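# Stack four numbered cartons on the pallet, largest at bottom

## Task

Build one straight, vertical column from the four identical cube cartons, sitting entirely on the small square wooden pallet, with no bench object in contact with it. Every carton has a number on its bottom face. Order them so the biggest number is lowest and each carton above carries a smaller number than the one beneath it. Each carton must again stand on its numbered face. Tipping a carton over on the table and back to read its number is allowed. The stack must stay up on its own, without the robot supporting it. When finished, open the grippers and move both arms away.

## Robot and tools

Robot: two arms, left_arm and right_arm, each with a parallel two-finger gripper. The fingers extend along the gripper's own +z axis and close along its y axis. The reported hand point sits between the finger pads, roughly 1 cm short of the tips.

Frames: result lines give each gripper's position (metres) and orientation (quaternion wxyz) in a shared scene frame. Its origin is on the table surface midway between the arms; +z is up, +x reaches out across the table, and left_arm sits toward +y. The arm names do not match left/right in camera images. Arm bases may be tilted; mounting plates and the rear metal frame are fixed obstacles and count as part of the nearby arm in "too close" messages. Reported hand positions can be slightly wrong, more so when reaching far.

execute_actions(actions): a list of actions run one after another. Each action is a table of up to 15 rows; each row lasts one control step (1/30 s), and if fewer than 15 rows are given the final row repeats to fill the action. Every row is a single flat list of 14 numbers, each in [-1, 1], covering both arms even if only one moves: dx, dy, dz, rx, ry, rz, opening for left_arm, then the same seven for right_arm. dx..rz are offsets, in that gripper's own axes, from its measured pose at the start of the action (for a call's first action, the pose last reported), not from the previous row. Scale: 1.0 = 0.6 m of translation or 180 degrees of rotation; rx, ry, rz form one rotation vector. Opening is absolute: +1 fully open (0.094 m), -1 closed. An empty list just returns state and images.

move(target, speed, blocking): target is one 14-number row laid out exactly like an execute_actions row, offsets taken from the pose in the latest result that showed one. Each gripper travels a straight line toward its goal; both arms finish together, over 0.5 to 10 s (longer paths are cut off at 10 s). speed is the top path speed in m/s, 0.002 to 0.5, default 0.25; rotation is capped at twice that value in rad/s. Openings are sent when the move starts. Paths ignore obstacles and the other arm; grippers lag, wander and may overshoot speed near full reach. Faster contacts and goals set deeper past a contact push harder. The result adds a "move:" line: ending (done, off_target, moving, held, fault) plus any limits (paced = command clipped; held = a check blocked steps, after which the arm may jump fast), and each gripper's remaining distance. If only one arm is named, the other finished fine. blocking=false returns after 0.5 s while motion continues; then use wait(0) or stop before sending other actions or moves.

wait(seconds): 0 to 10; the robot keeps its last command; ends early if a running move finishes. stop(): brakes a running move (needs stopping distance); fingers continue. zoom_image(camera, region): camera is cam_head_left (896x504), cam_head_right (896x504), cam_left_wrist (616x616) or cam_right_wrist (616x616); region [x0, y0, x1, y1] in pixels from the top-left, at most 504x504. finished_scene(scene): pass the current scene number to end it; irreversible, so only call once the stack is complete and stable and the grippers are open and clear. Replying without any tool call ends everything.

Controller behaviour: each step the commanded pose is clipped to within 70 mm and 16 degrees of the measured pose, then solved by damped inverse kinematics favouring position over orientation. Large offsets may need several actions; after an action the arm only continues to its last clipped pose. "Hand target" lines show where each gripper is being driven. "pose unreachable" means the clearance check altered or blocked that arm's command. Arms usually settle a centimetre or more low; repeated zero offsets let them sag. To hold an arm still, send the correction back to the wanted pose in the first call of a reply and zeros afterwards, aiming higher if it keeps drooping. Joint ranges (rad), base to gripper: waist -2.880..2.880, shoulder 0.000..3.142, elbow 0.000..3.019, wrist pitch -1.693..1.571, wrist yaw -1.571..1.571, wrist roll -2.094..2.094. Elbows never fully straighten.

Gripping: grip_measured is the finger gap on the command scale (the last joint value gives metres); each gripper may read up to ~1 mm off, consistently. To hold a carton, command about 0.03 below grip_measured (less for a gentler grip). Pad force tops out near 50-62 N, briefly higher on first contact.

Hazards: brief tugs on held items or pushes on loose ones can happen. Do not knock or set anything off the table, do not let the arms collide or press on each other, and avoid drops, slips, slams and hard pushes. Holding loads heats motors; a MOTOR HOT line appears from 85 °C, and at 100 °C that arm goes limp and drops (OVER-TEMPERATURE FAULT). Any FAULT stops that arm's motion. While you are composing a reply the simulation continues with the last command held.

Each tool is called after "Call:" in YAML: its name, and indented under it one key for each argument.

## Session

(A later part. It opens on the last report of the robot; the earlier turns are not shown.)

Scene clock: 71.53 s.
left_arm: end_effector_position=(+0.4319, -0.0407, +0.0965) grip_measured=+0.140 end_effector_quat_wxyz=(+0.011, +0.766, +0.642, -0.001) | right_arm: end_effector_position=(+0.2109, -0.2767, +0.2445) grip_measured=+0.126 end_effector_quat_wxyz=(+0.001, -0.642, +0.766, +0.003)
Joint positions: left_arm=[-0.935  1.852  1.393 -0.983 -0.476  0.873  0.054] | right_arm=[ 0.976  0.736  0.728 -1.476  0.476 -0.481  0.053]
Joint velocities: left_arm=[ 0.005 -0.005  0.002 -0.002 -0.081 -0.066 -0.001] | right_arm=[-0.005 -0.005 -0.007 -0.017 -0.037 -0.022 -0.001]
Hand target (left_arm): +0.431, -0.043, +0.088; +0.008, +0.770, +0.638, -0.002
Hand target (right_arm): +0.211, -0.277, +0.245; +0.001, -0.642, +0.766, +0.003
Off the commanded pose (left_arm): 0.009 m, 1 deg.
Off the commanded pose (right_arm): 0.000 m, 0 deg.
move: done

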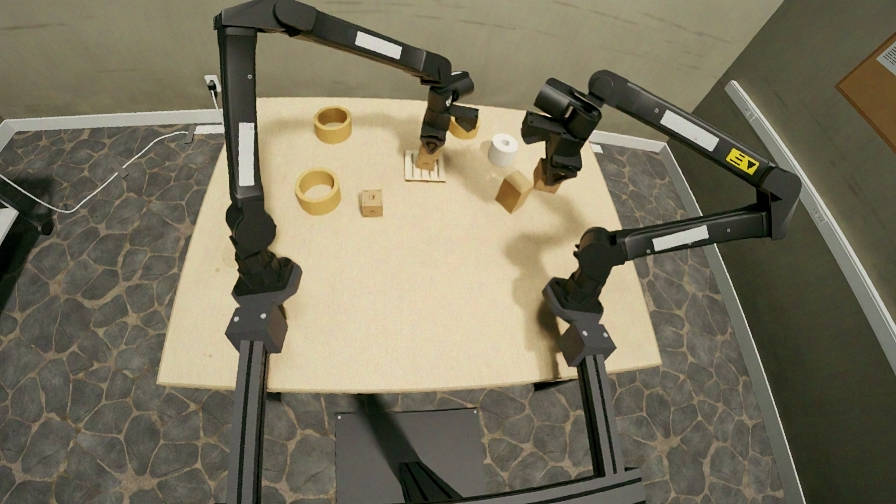

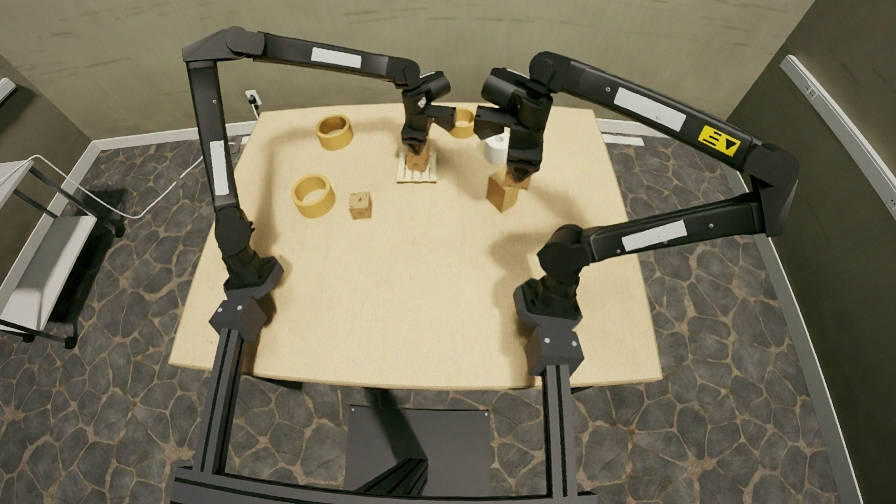

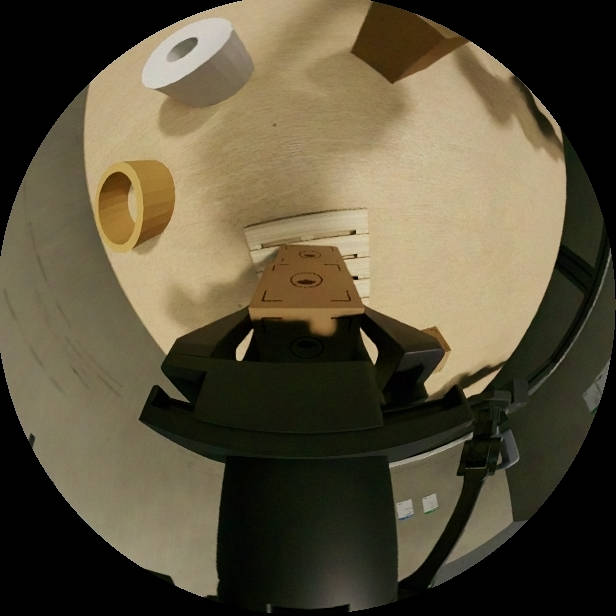

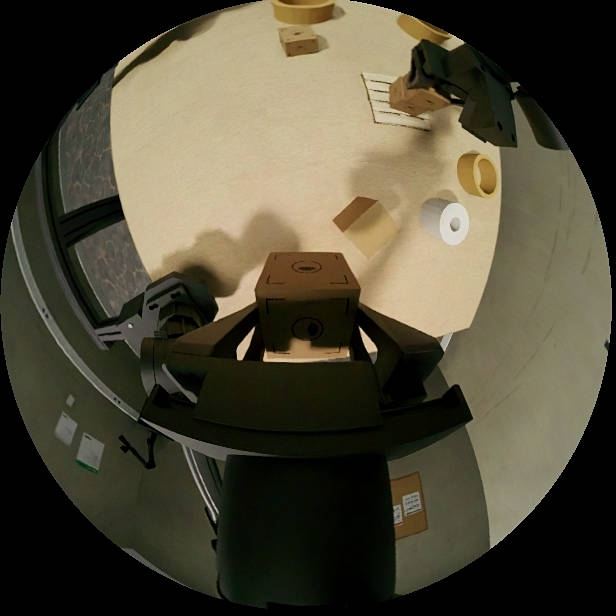

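Call:
execute_actions:
  actions:
    - [[0,0,0,0,0,0,1,0,0,0,0,0,0,0.06]]
    - [[0,0,0,0,0,0,1,0,0,0,0,0,0,0.06]]

Call:
move:
  target: [-0.01,0.01,-0.17,0,0,0,1,0,0,0,0,0,0,0.06]
  speed: 0.15

Call:
move:
  target: [0.235,-0.32,0.0,0,0,-0.06,1,0,0,0,0,0,0,0.06]

Call:
move:
  target: [0,0,0.14,0,0,0,1,0,0,0,0,0,0,0.06]

Scene clock: 72.93 s.
left_arm: end_effector_position=(+0.4313, -0.0403, +0.0961) grip_measured=+1.000 end_effector_quat_wxyz=(+0.010, +0.767, +0.642, -0.001) | right_arm: end_effector_position=(+0.2109, -0.2767, +0.2445) grip_measured=+0.126 end_effector_quat_wxyz=(+0.001, -0.642, +0.766, +0.003)
Joint positions: left_arm=[-0.935  1.852  1.391 -0.983 -0.476  0.874  0.094] | right_arm=[ 0.976  0.736  0.728 -1.476  0.476 -0.481  0.053]
Joint velocities: left_arm=[-0.005 -0.005  0.017  0.017 -0.037 -0.007  0.   ] | right_arm=[-0.005  0.005  0.007  0.012 -0.007 -0.051 -0.   ]
Hand target (left_arm): +0.431, -0.040, +0.096; +0.010, +0.767, +0.642, -0.001
Hand target (right_arm): +0.211, -0.277, +0.245; +0.001, -0.642, +0.766, +0.003
Off the commanded pose (left_arm): 0.000 m, 0 deg.
Off the commanded pose (right_arm): 0.000 m, 0 deg.

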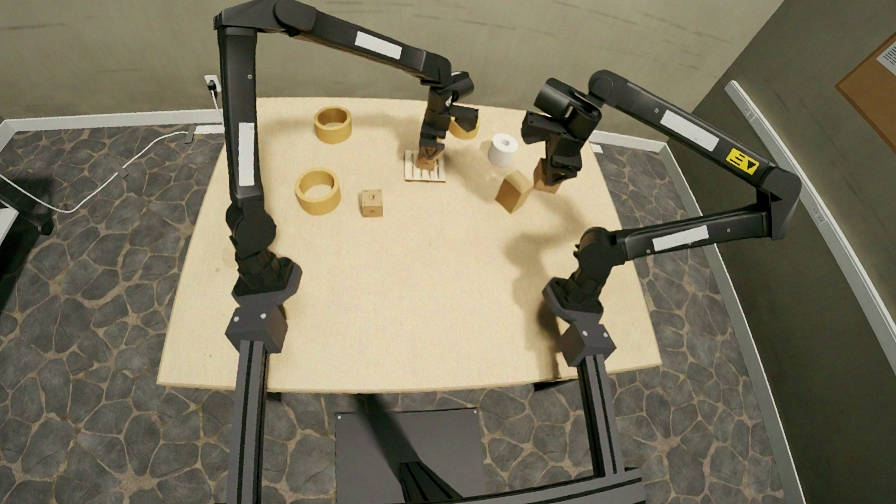

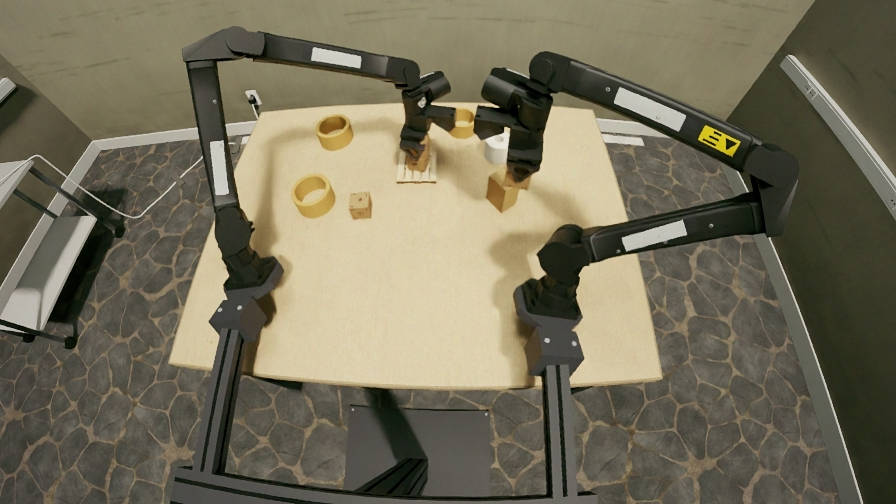

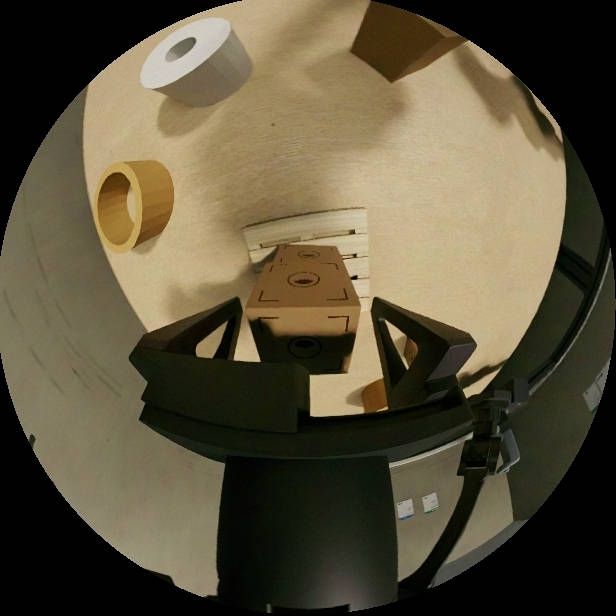

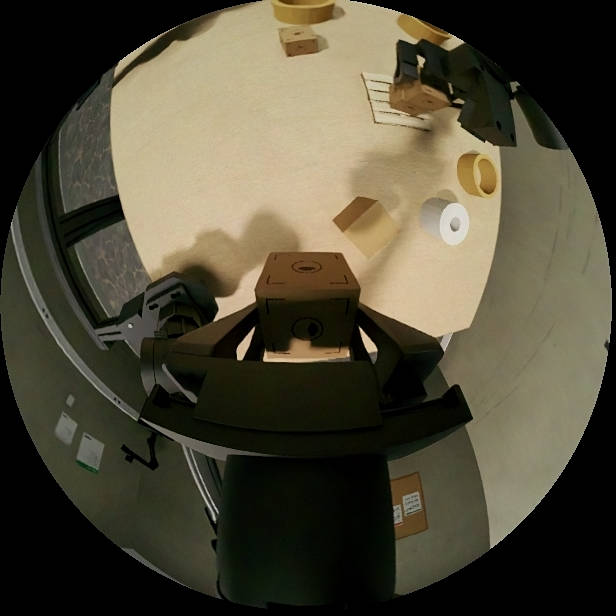

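Scene clock: 74.03 s.
left_arm: end_effector_position=(+0.4253, -0.0395, +0.1809) grip_measured=+1.000 end_effector_quat_wxyz=(-0.006, +0.774, +0.633, -0.000) | right_arm: end_effector_position=(+0.2109, -0.2767, +0.2445) grip_measured=+0.126 end_effector_quat_wxyz=(+0.001, -0.642, +0.766, +0.003)
Joint positions: left_arm=[-1.014  1.785  1.502 -1.238 -0.482  0.79   0.094] | right_arm=[ 0.976  0.736  0.728 -1.476  0.476 -0.481  0.053]
Joint velocities: left_arm=[ 0.005  0.005  0.002 -0.002 -0.037  0.007  0.   ] | right_arm=[ 0.015 -0.005 -0.002 -0.022  0.095  0.051  0.   ]
Hand target (left_arm): +0.435, -0.045, +0.198; +0.011, +0.767, +0.642, -0.001
Hand target (right_arm): +0.211, -0.277, +0.245; +0.001, -0.642, +0.766, +0.003
Off the commanded pose (left_arm): 0.021 m, 2 deg.
Off the commanded pose (right_arm): 0.000 m, 0 deg.
move: off_target (left_arm)

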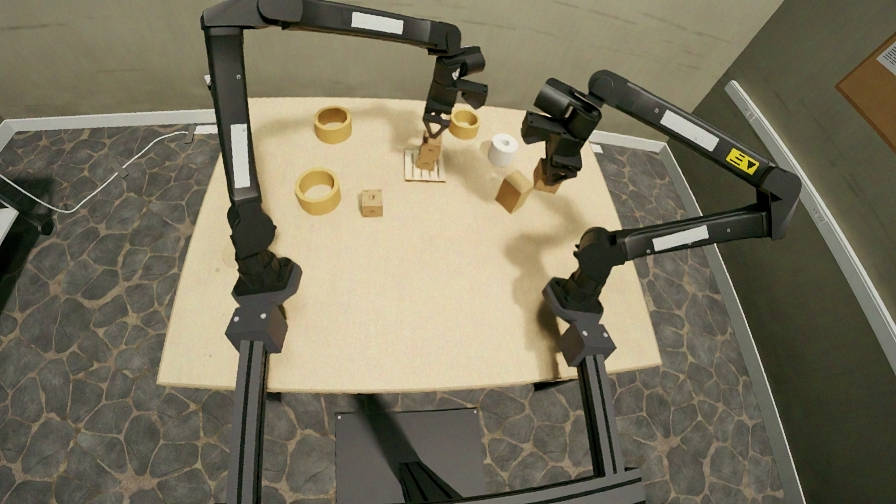

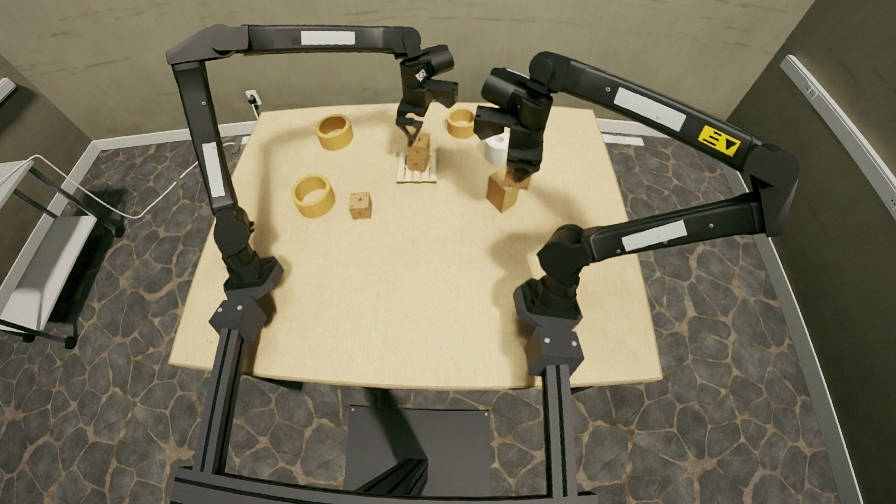

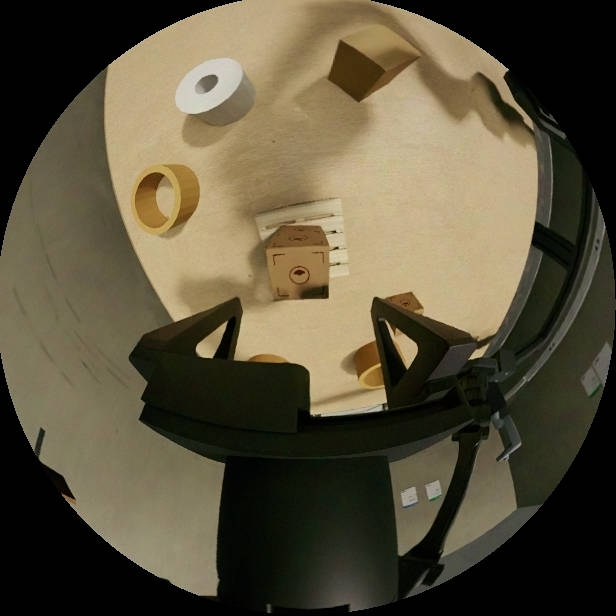

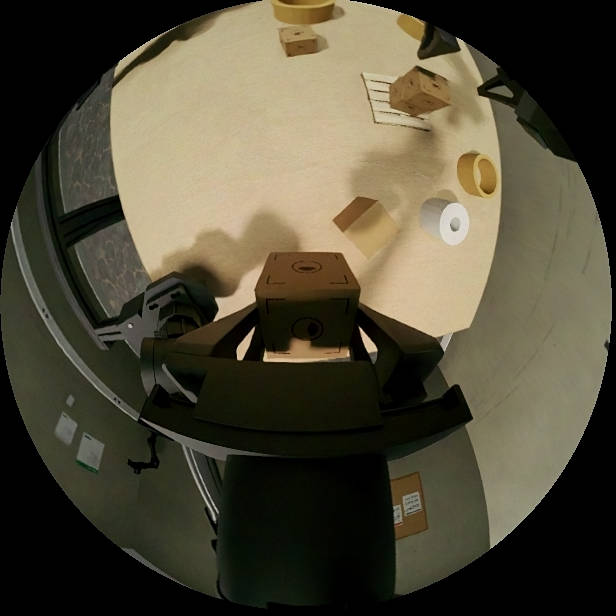

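Scene clock: 75.53 s.
left_arm: end_effector_position=(+0.2633, +0.1397, +0.1776) grip_measured=+1.000 end_effector_quat_wxyz=(-0.013, +0.715, +0.699, +0.001) | right_arm: end_effector_position=(+0.2109, -0.2767, +0.2445) grip_measured=+0.126 end_effector_quat_wxyz=(+0.001, -0.642, +0.766, +0.003)
Joint positions: left_arm=[-1.105  1.236  0.791 -1.14  -0.482  0.504  0.094] | right_arm=[ 0.976  0.736  0.728 -1.476  0.476 -0.481  0.053]
Joint velocities: left_arm=[-0.005 -0.005  0.012 -0.012 -0.066 -0.022  0.   ] | right_arm=[-0.015 -0.005  0.012  0.007  0.066 -0.037  0.001]
Hand target (left_arm): +0.265, +0.137, +0.183; -0.006, +0.711, +0.703, +0.001
Hand target (right_arm): +0.211, -0.277, +0.245; +0.001, -0.642, +0.766, +0.003
Off the commanded pose (left_arm): 0.007 m, 1 deg.
Off the commanded pose (right_arm): 0.000 m, 0 deg.
move: done

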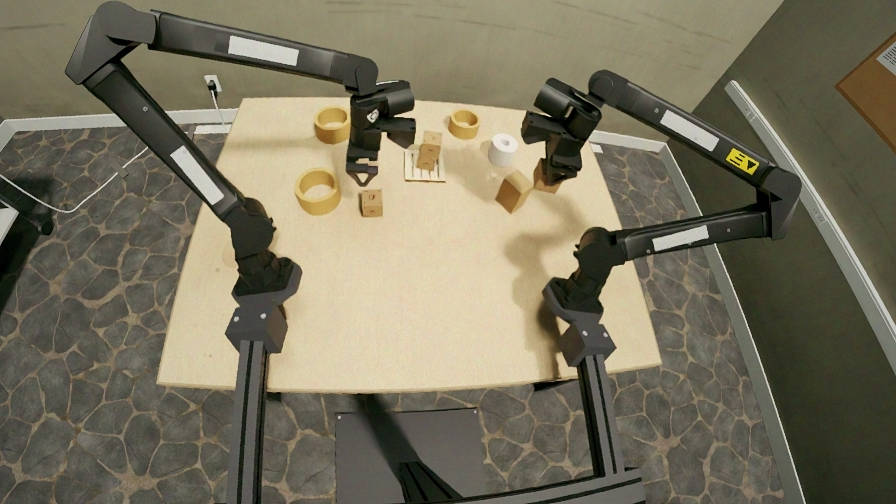

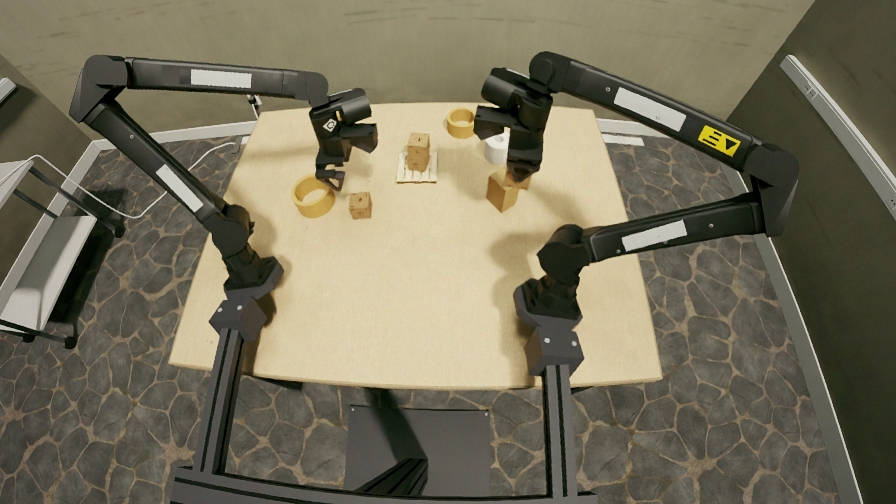

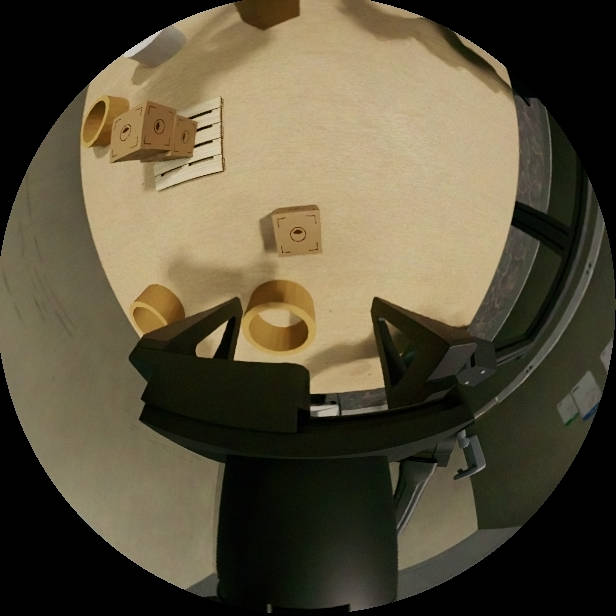

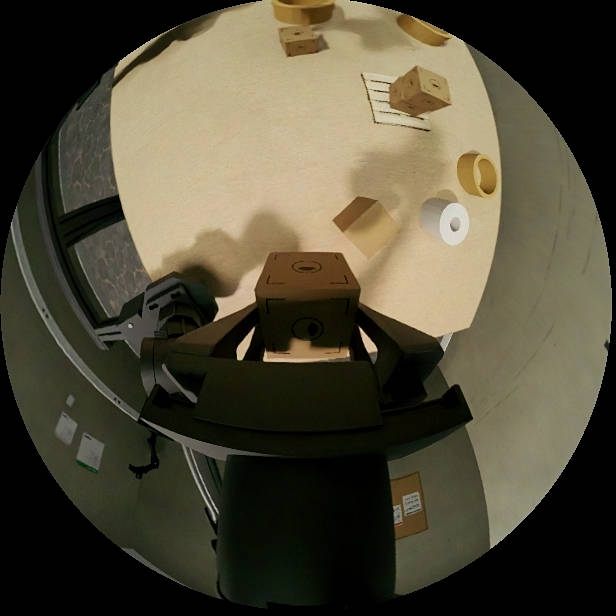

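Scene clock: 76.40 s.
left_arm: end_effector_position=(+0.2582, +0.1443, +0.0934) grip_measured=+1.000 end_effector_quat_wxyz=(-0.018, +0.713, +0.701, +0.003) | right_arm: end_effector_position=(+0.2109, -0.2767, +0.2445) grip_measured=+0.126 end_effector_quat_wxyz=(+0.001, -0.642, +0.766, +0.003)
Joint positions: left_arm=[-0.982  1.358  0.662 -0.838 -0.482  0.631  0.094] | right_arm=[ 0.976  0.736  0.728 -1.476  0.476 -0.481  0.053]
Joint velocities: left_arm=[-0.005 -0.005  0.002 -0.007  0.007 -0.037  0.   ] | right_arm=[ 0.015 -0.005 -0.007 -0.007 -0.022 -0.022 -0.002]
Hand target (left_arm): +0.262, +0.141, +0.094; -0.013, +0.715, +0.699, +0.000
Hand target (right_arm): +0.211, -0.277, +0.245; +0.001, -0.642, +0.766, +0.003
Off the commanded pose (left_arm): 0.005 m, 1 deg.
Off the commanded pose (right_arm): 0.000 m, 0 deg.
move: done

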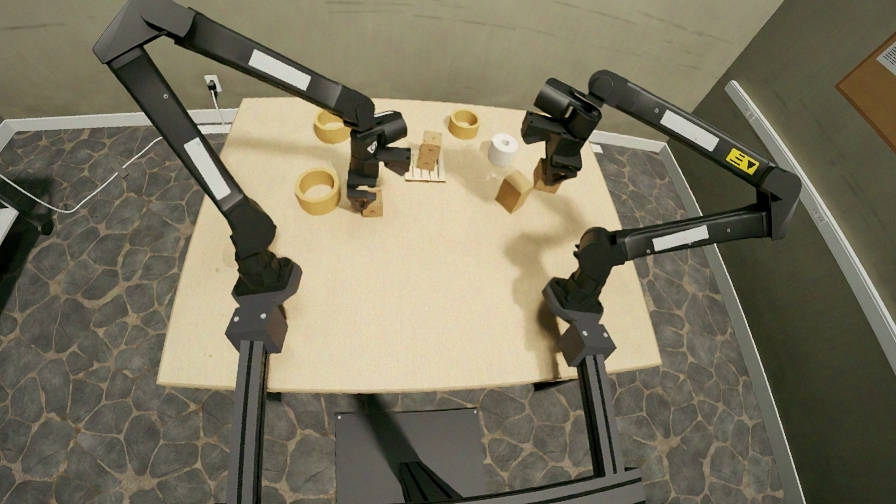

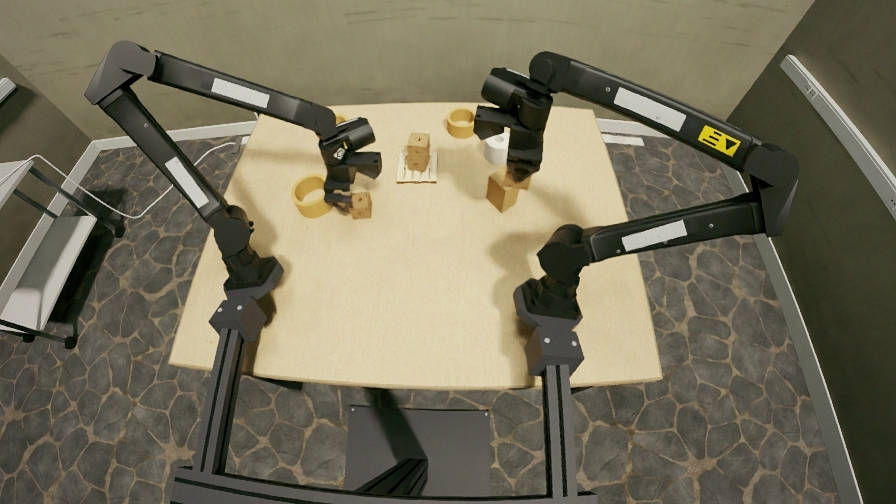

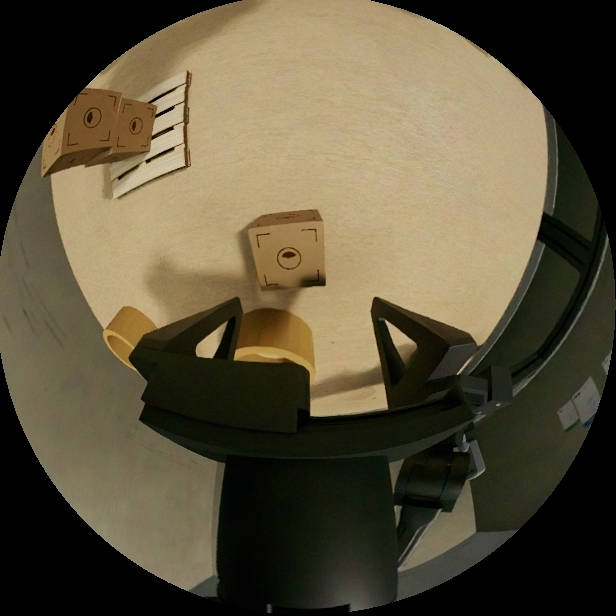

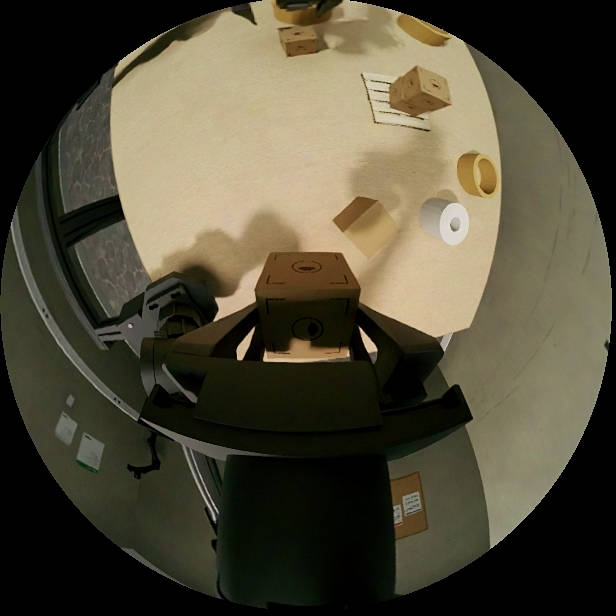

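Call:
move:
  target: [-0.04,0.03,0.03,-0.013,-0.013,-0.01,1,0,0,0,0,0,0,0.06]
  speed: 0.1

Call:
move:
  target: [-0.005,0.005,0.085,0,0,0,1,0,0,0,0,0,0,0.06]
  speed: 0.1

Scene clock: 77.33 s.
left_arm: end_effector_position=(+0.2657, +0.1266, +0.0743) grip_measured=+1.000 end_effector_quat_wxyz=(+0.004, +0.703, +0.711, +0.002) | right_arm: end_effector_position=(+0.2109, -0.2767, +0.2445) grip_measured=+0.126 end_effector_quat_wxyz=(+0.001, -0.642, +0.766, +0.003)
Joint positions: left_arm=[-0.969  1.422  0.662 -0.716 -0.485  0.641  0.094] | right_arm=[ 0.976  0.736  0.728 -1.476  0.476 -0.481  0.053]
Joint velocities: left_arm=[-0.015 -0.005  0.007 -0.002 -0.022  0.037  0.   ] | right_arm=[-0.015 -0.005 -0.012  0.007 -0.066 -0.022 -0.   ]
Hand target (left_arm): +0.275, +0.121, +0.075; +0.011, +0.702, +0.712, +0.003
Hand target (right_arm): +0.211, -0.277, +0.245; +0.001, -0.642, +0.766, +0.003
Off the commanded pose (left_arm): 0.011 m, 1 deg.
Off the commanded pose (right_arm): 0.000 m, 0 deg.
move: off_target (left_arm)

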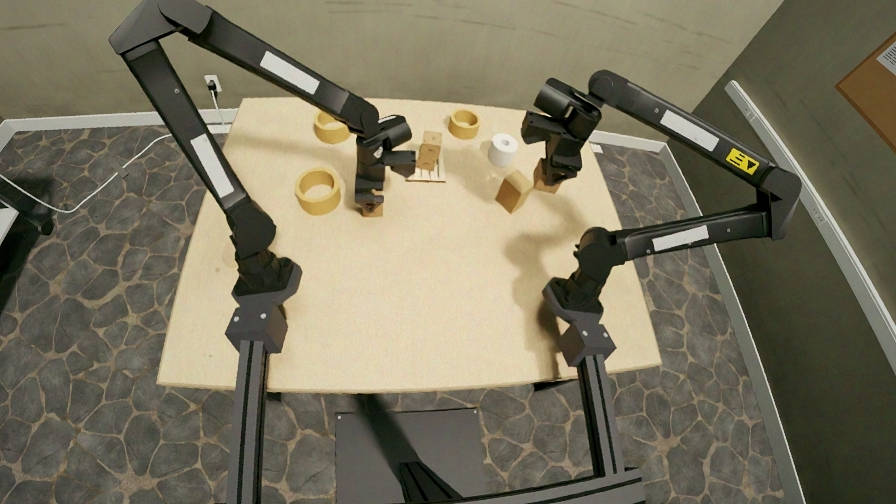

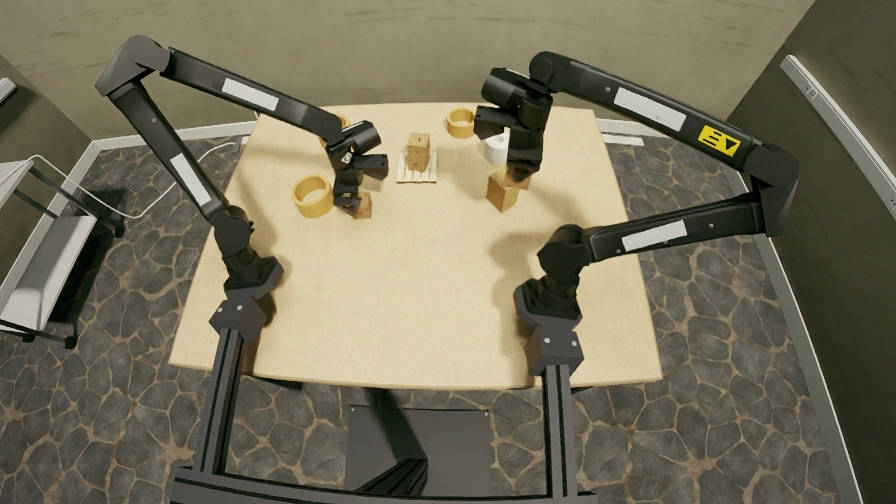

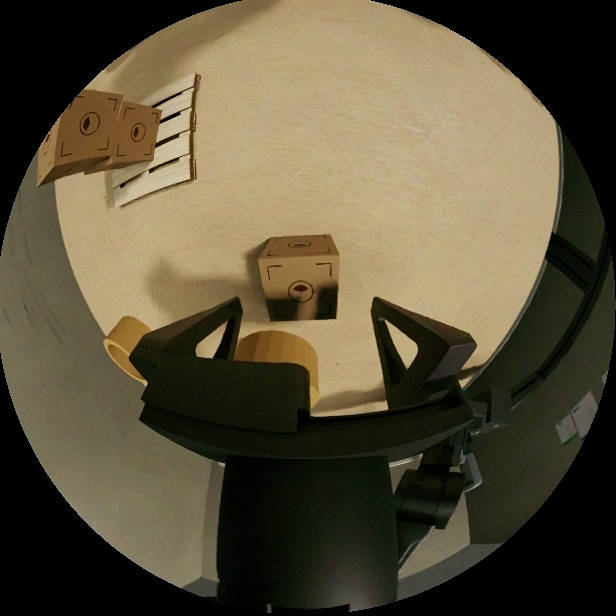

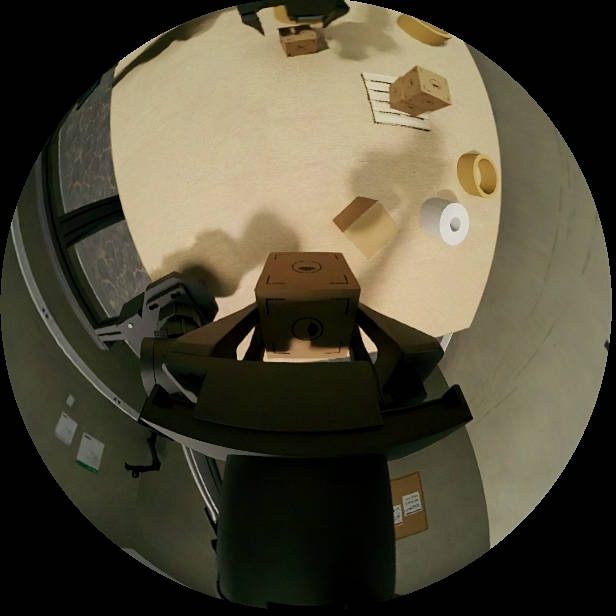

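Scene clock: 78.20 s.
left_arm: end_effector_position=(+0.2682, +0.1237, +0.0267) grip_measured=+1.000 end_effector_quat_wxyz=(+0.004, +0.701, +0.714, +0.003) | right_arm: end_effector_position=(+0.2109, -0.2767, +0.2445) grip_measured=+0.126 end_effector_quat_wxyz=(+0.001, -0.642, +0.766, +0.003)
Joint positions: left_arm=[-0.901  1.546  0.638 -0.534 -0.479  0.709  0.094] | right_arm=[ 0.976  0.736  0.728 -1.476  0.476 -0.481  0.053]
Joint velocities: left_arm=[-0.005  0.005 -0.022 -0.002  0.022  0.022  0.   ] | right_arm=[-0.015 -0.005 -0.017  0.002 -0.022 -0.066 -0.   ]
Hand target (left_arm): +0.269, +0.123, +0.023; +0.003, +0.703, +0.711, +0.001
Hand target (right_arm): +0.211, -0.277, +0.245; +0.001, -0.642, +0.766, +0.003
Off the commanded pose (left_arm): 0.003 m, 0 deg.
Off the commanded pose (right_arm): 0.000 m, 0 deg.
move: done

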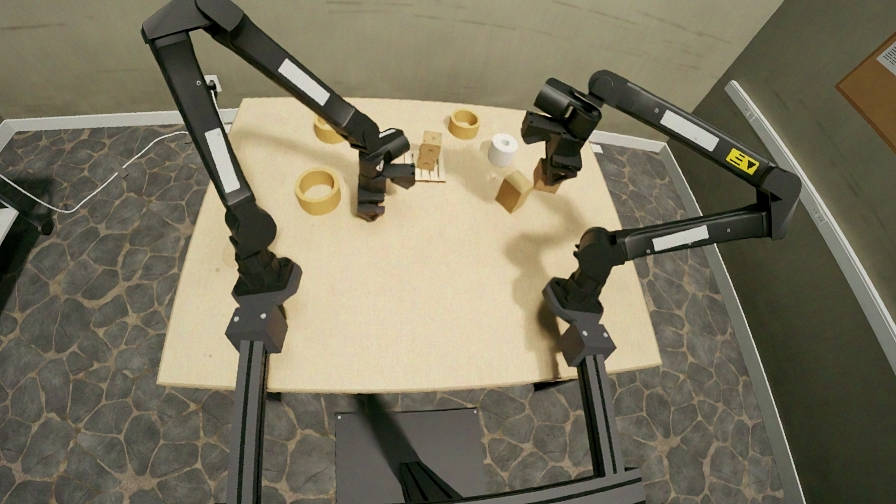

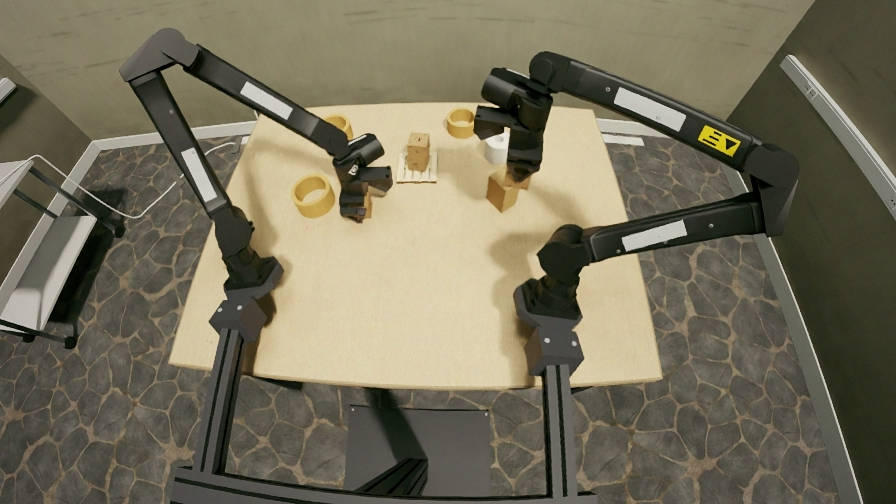

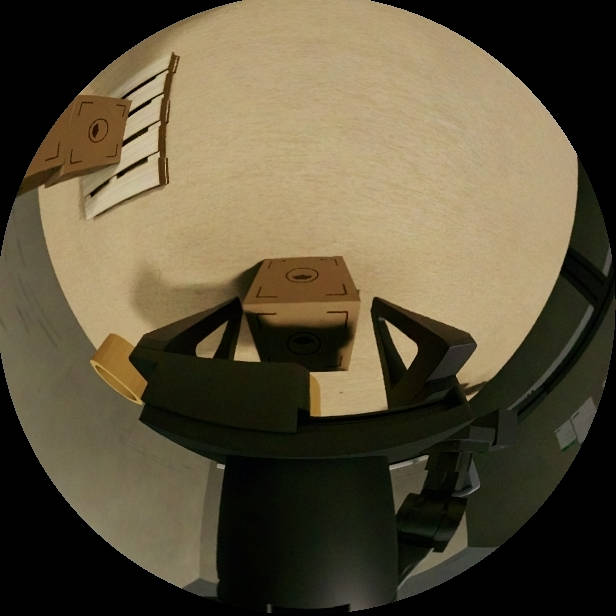

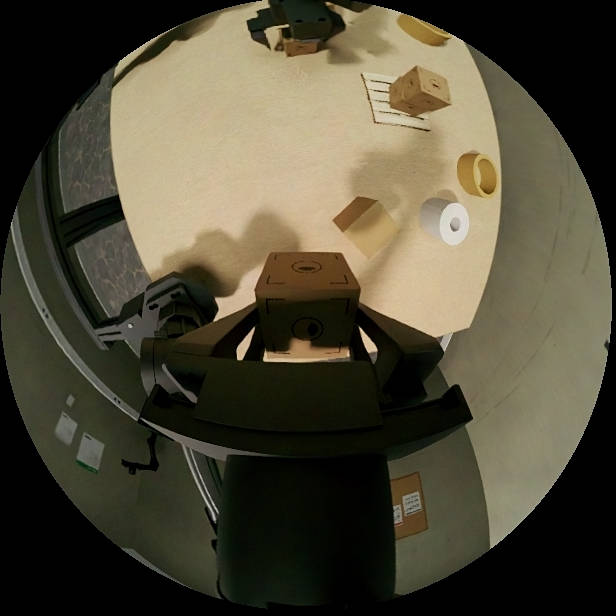

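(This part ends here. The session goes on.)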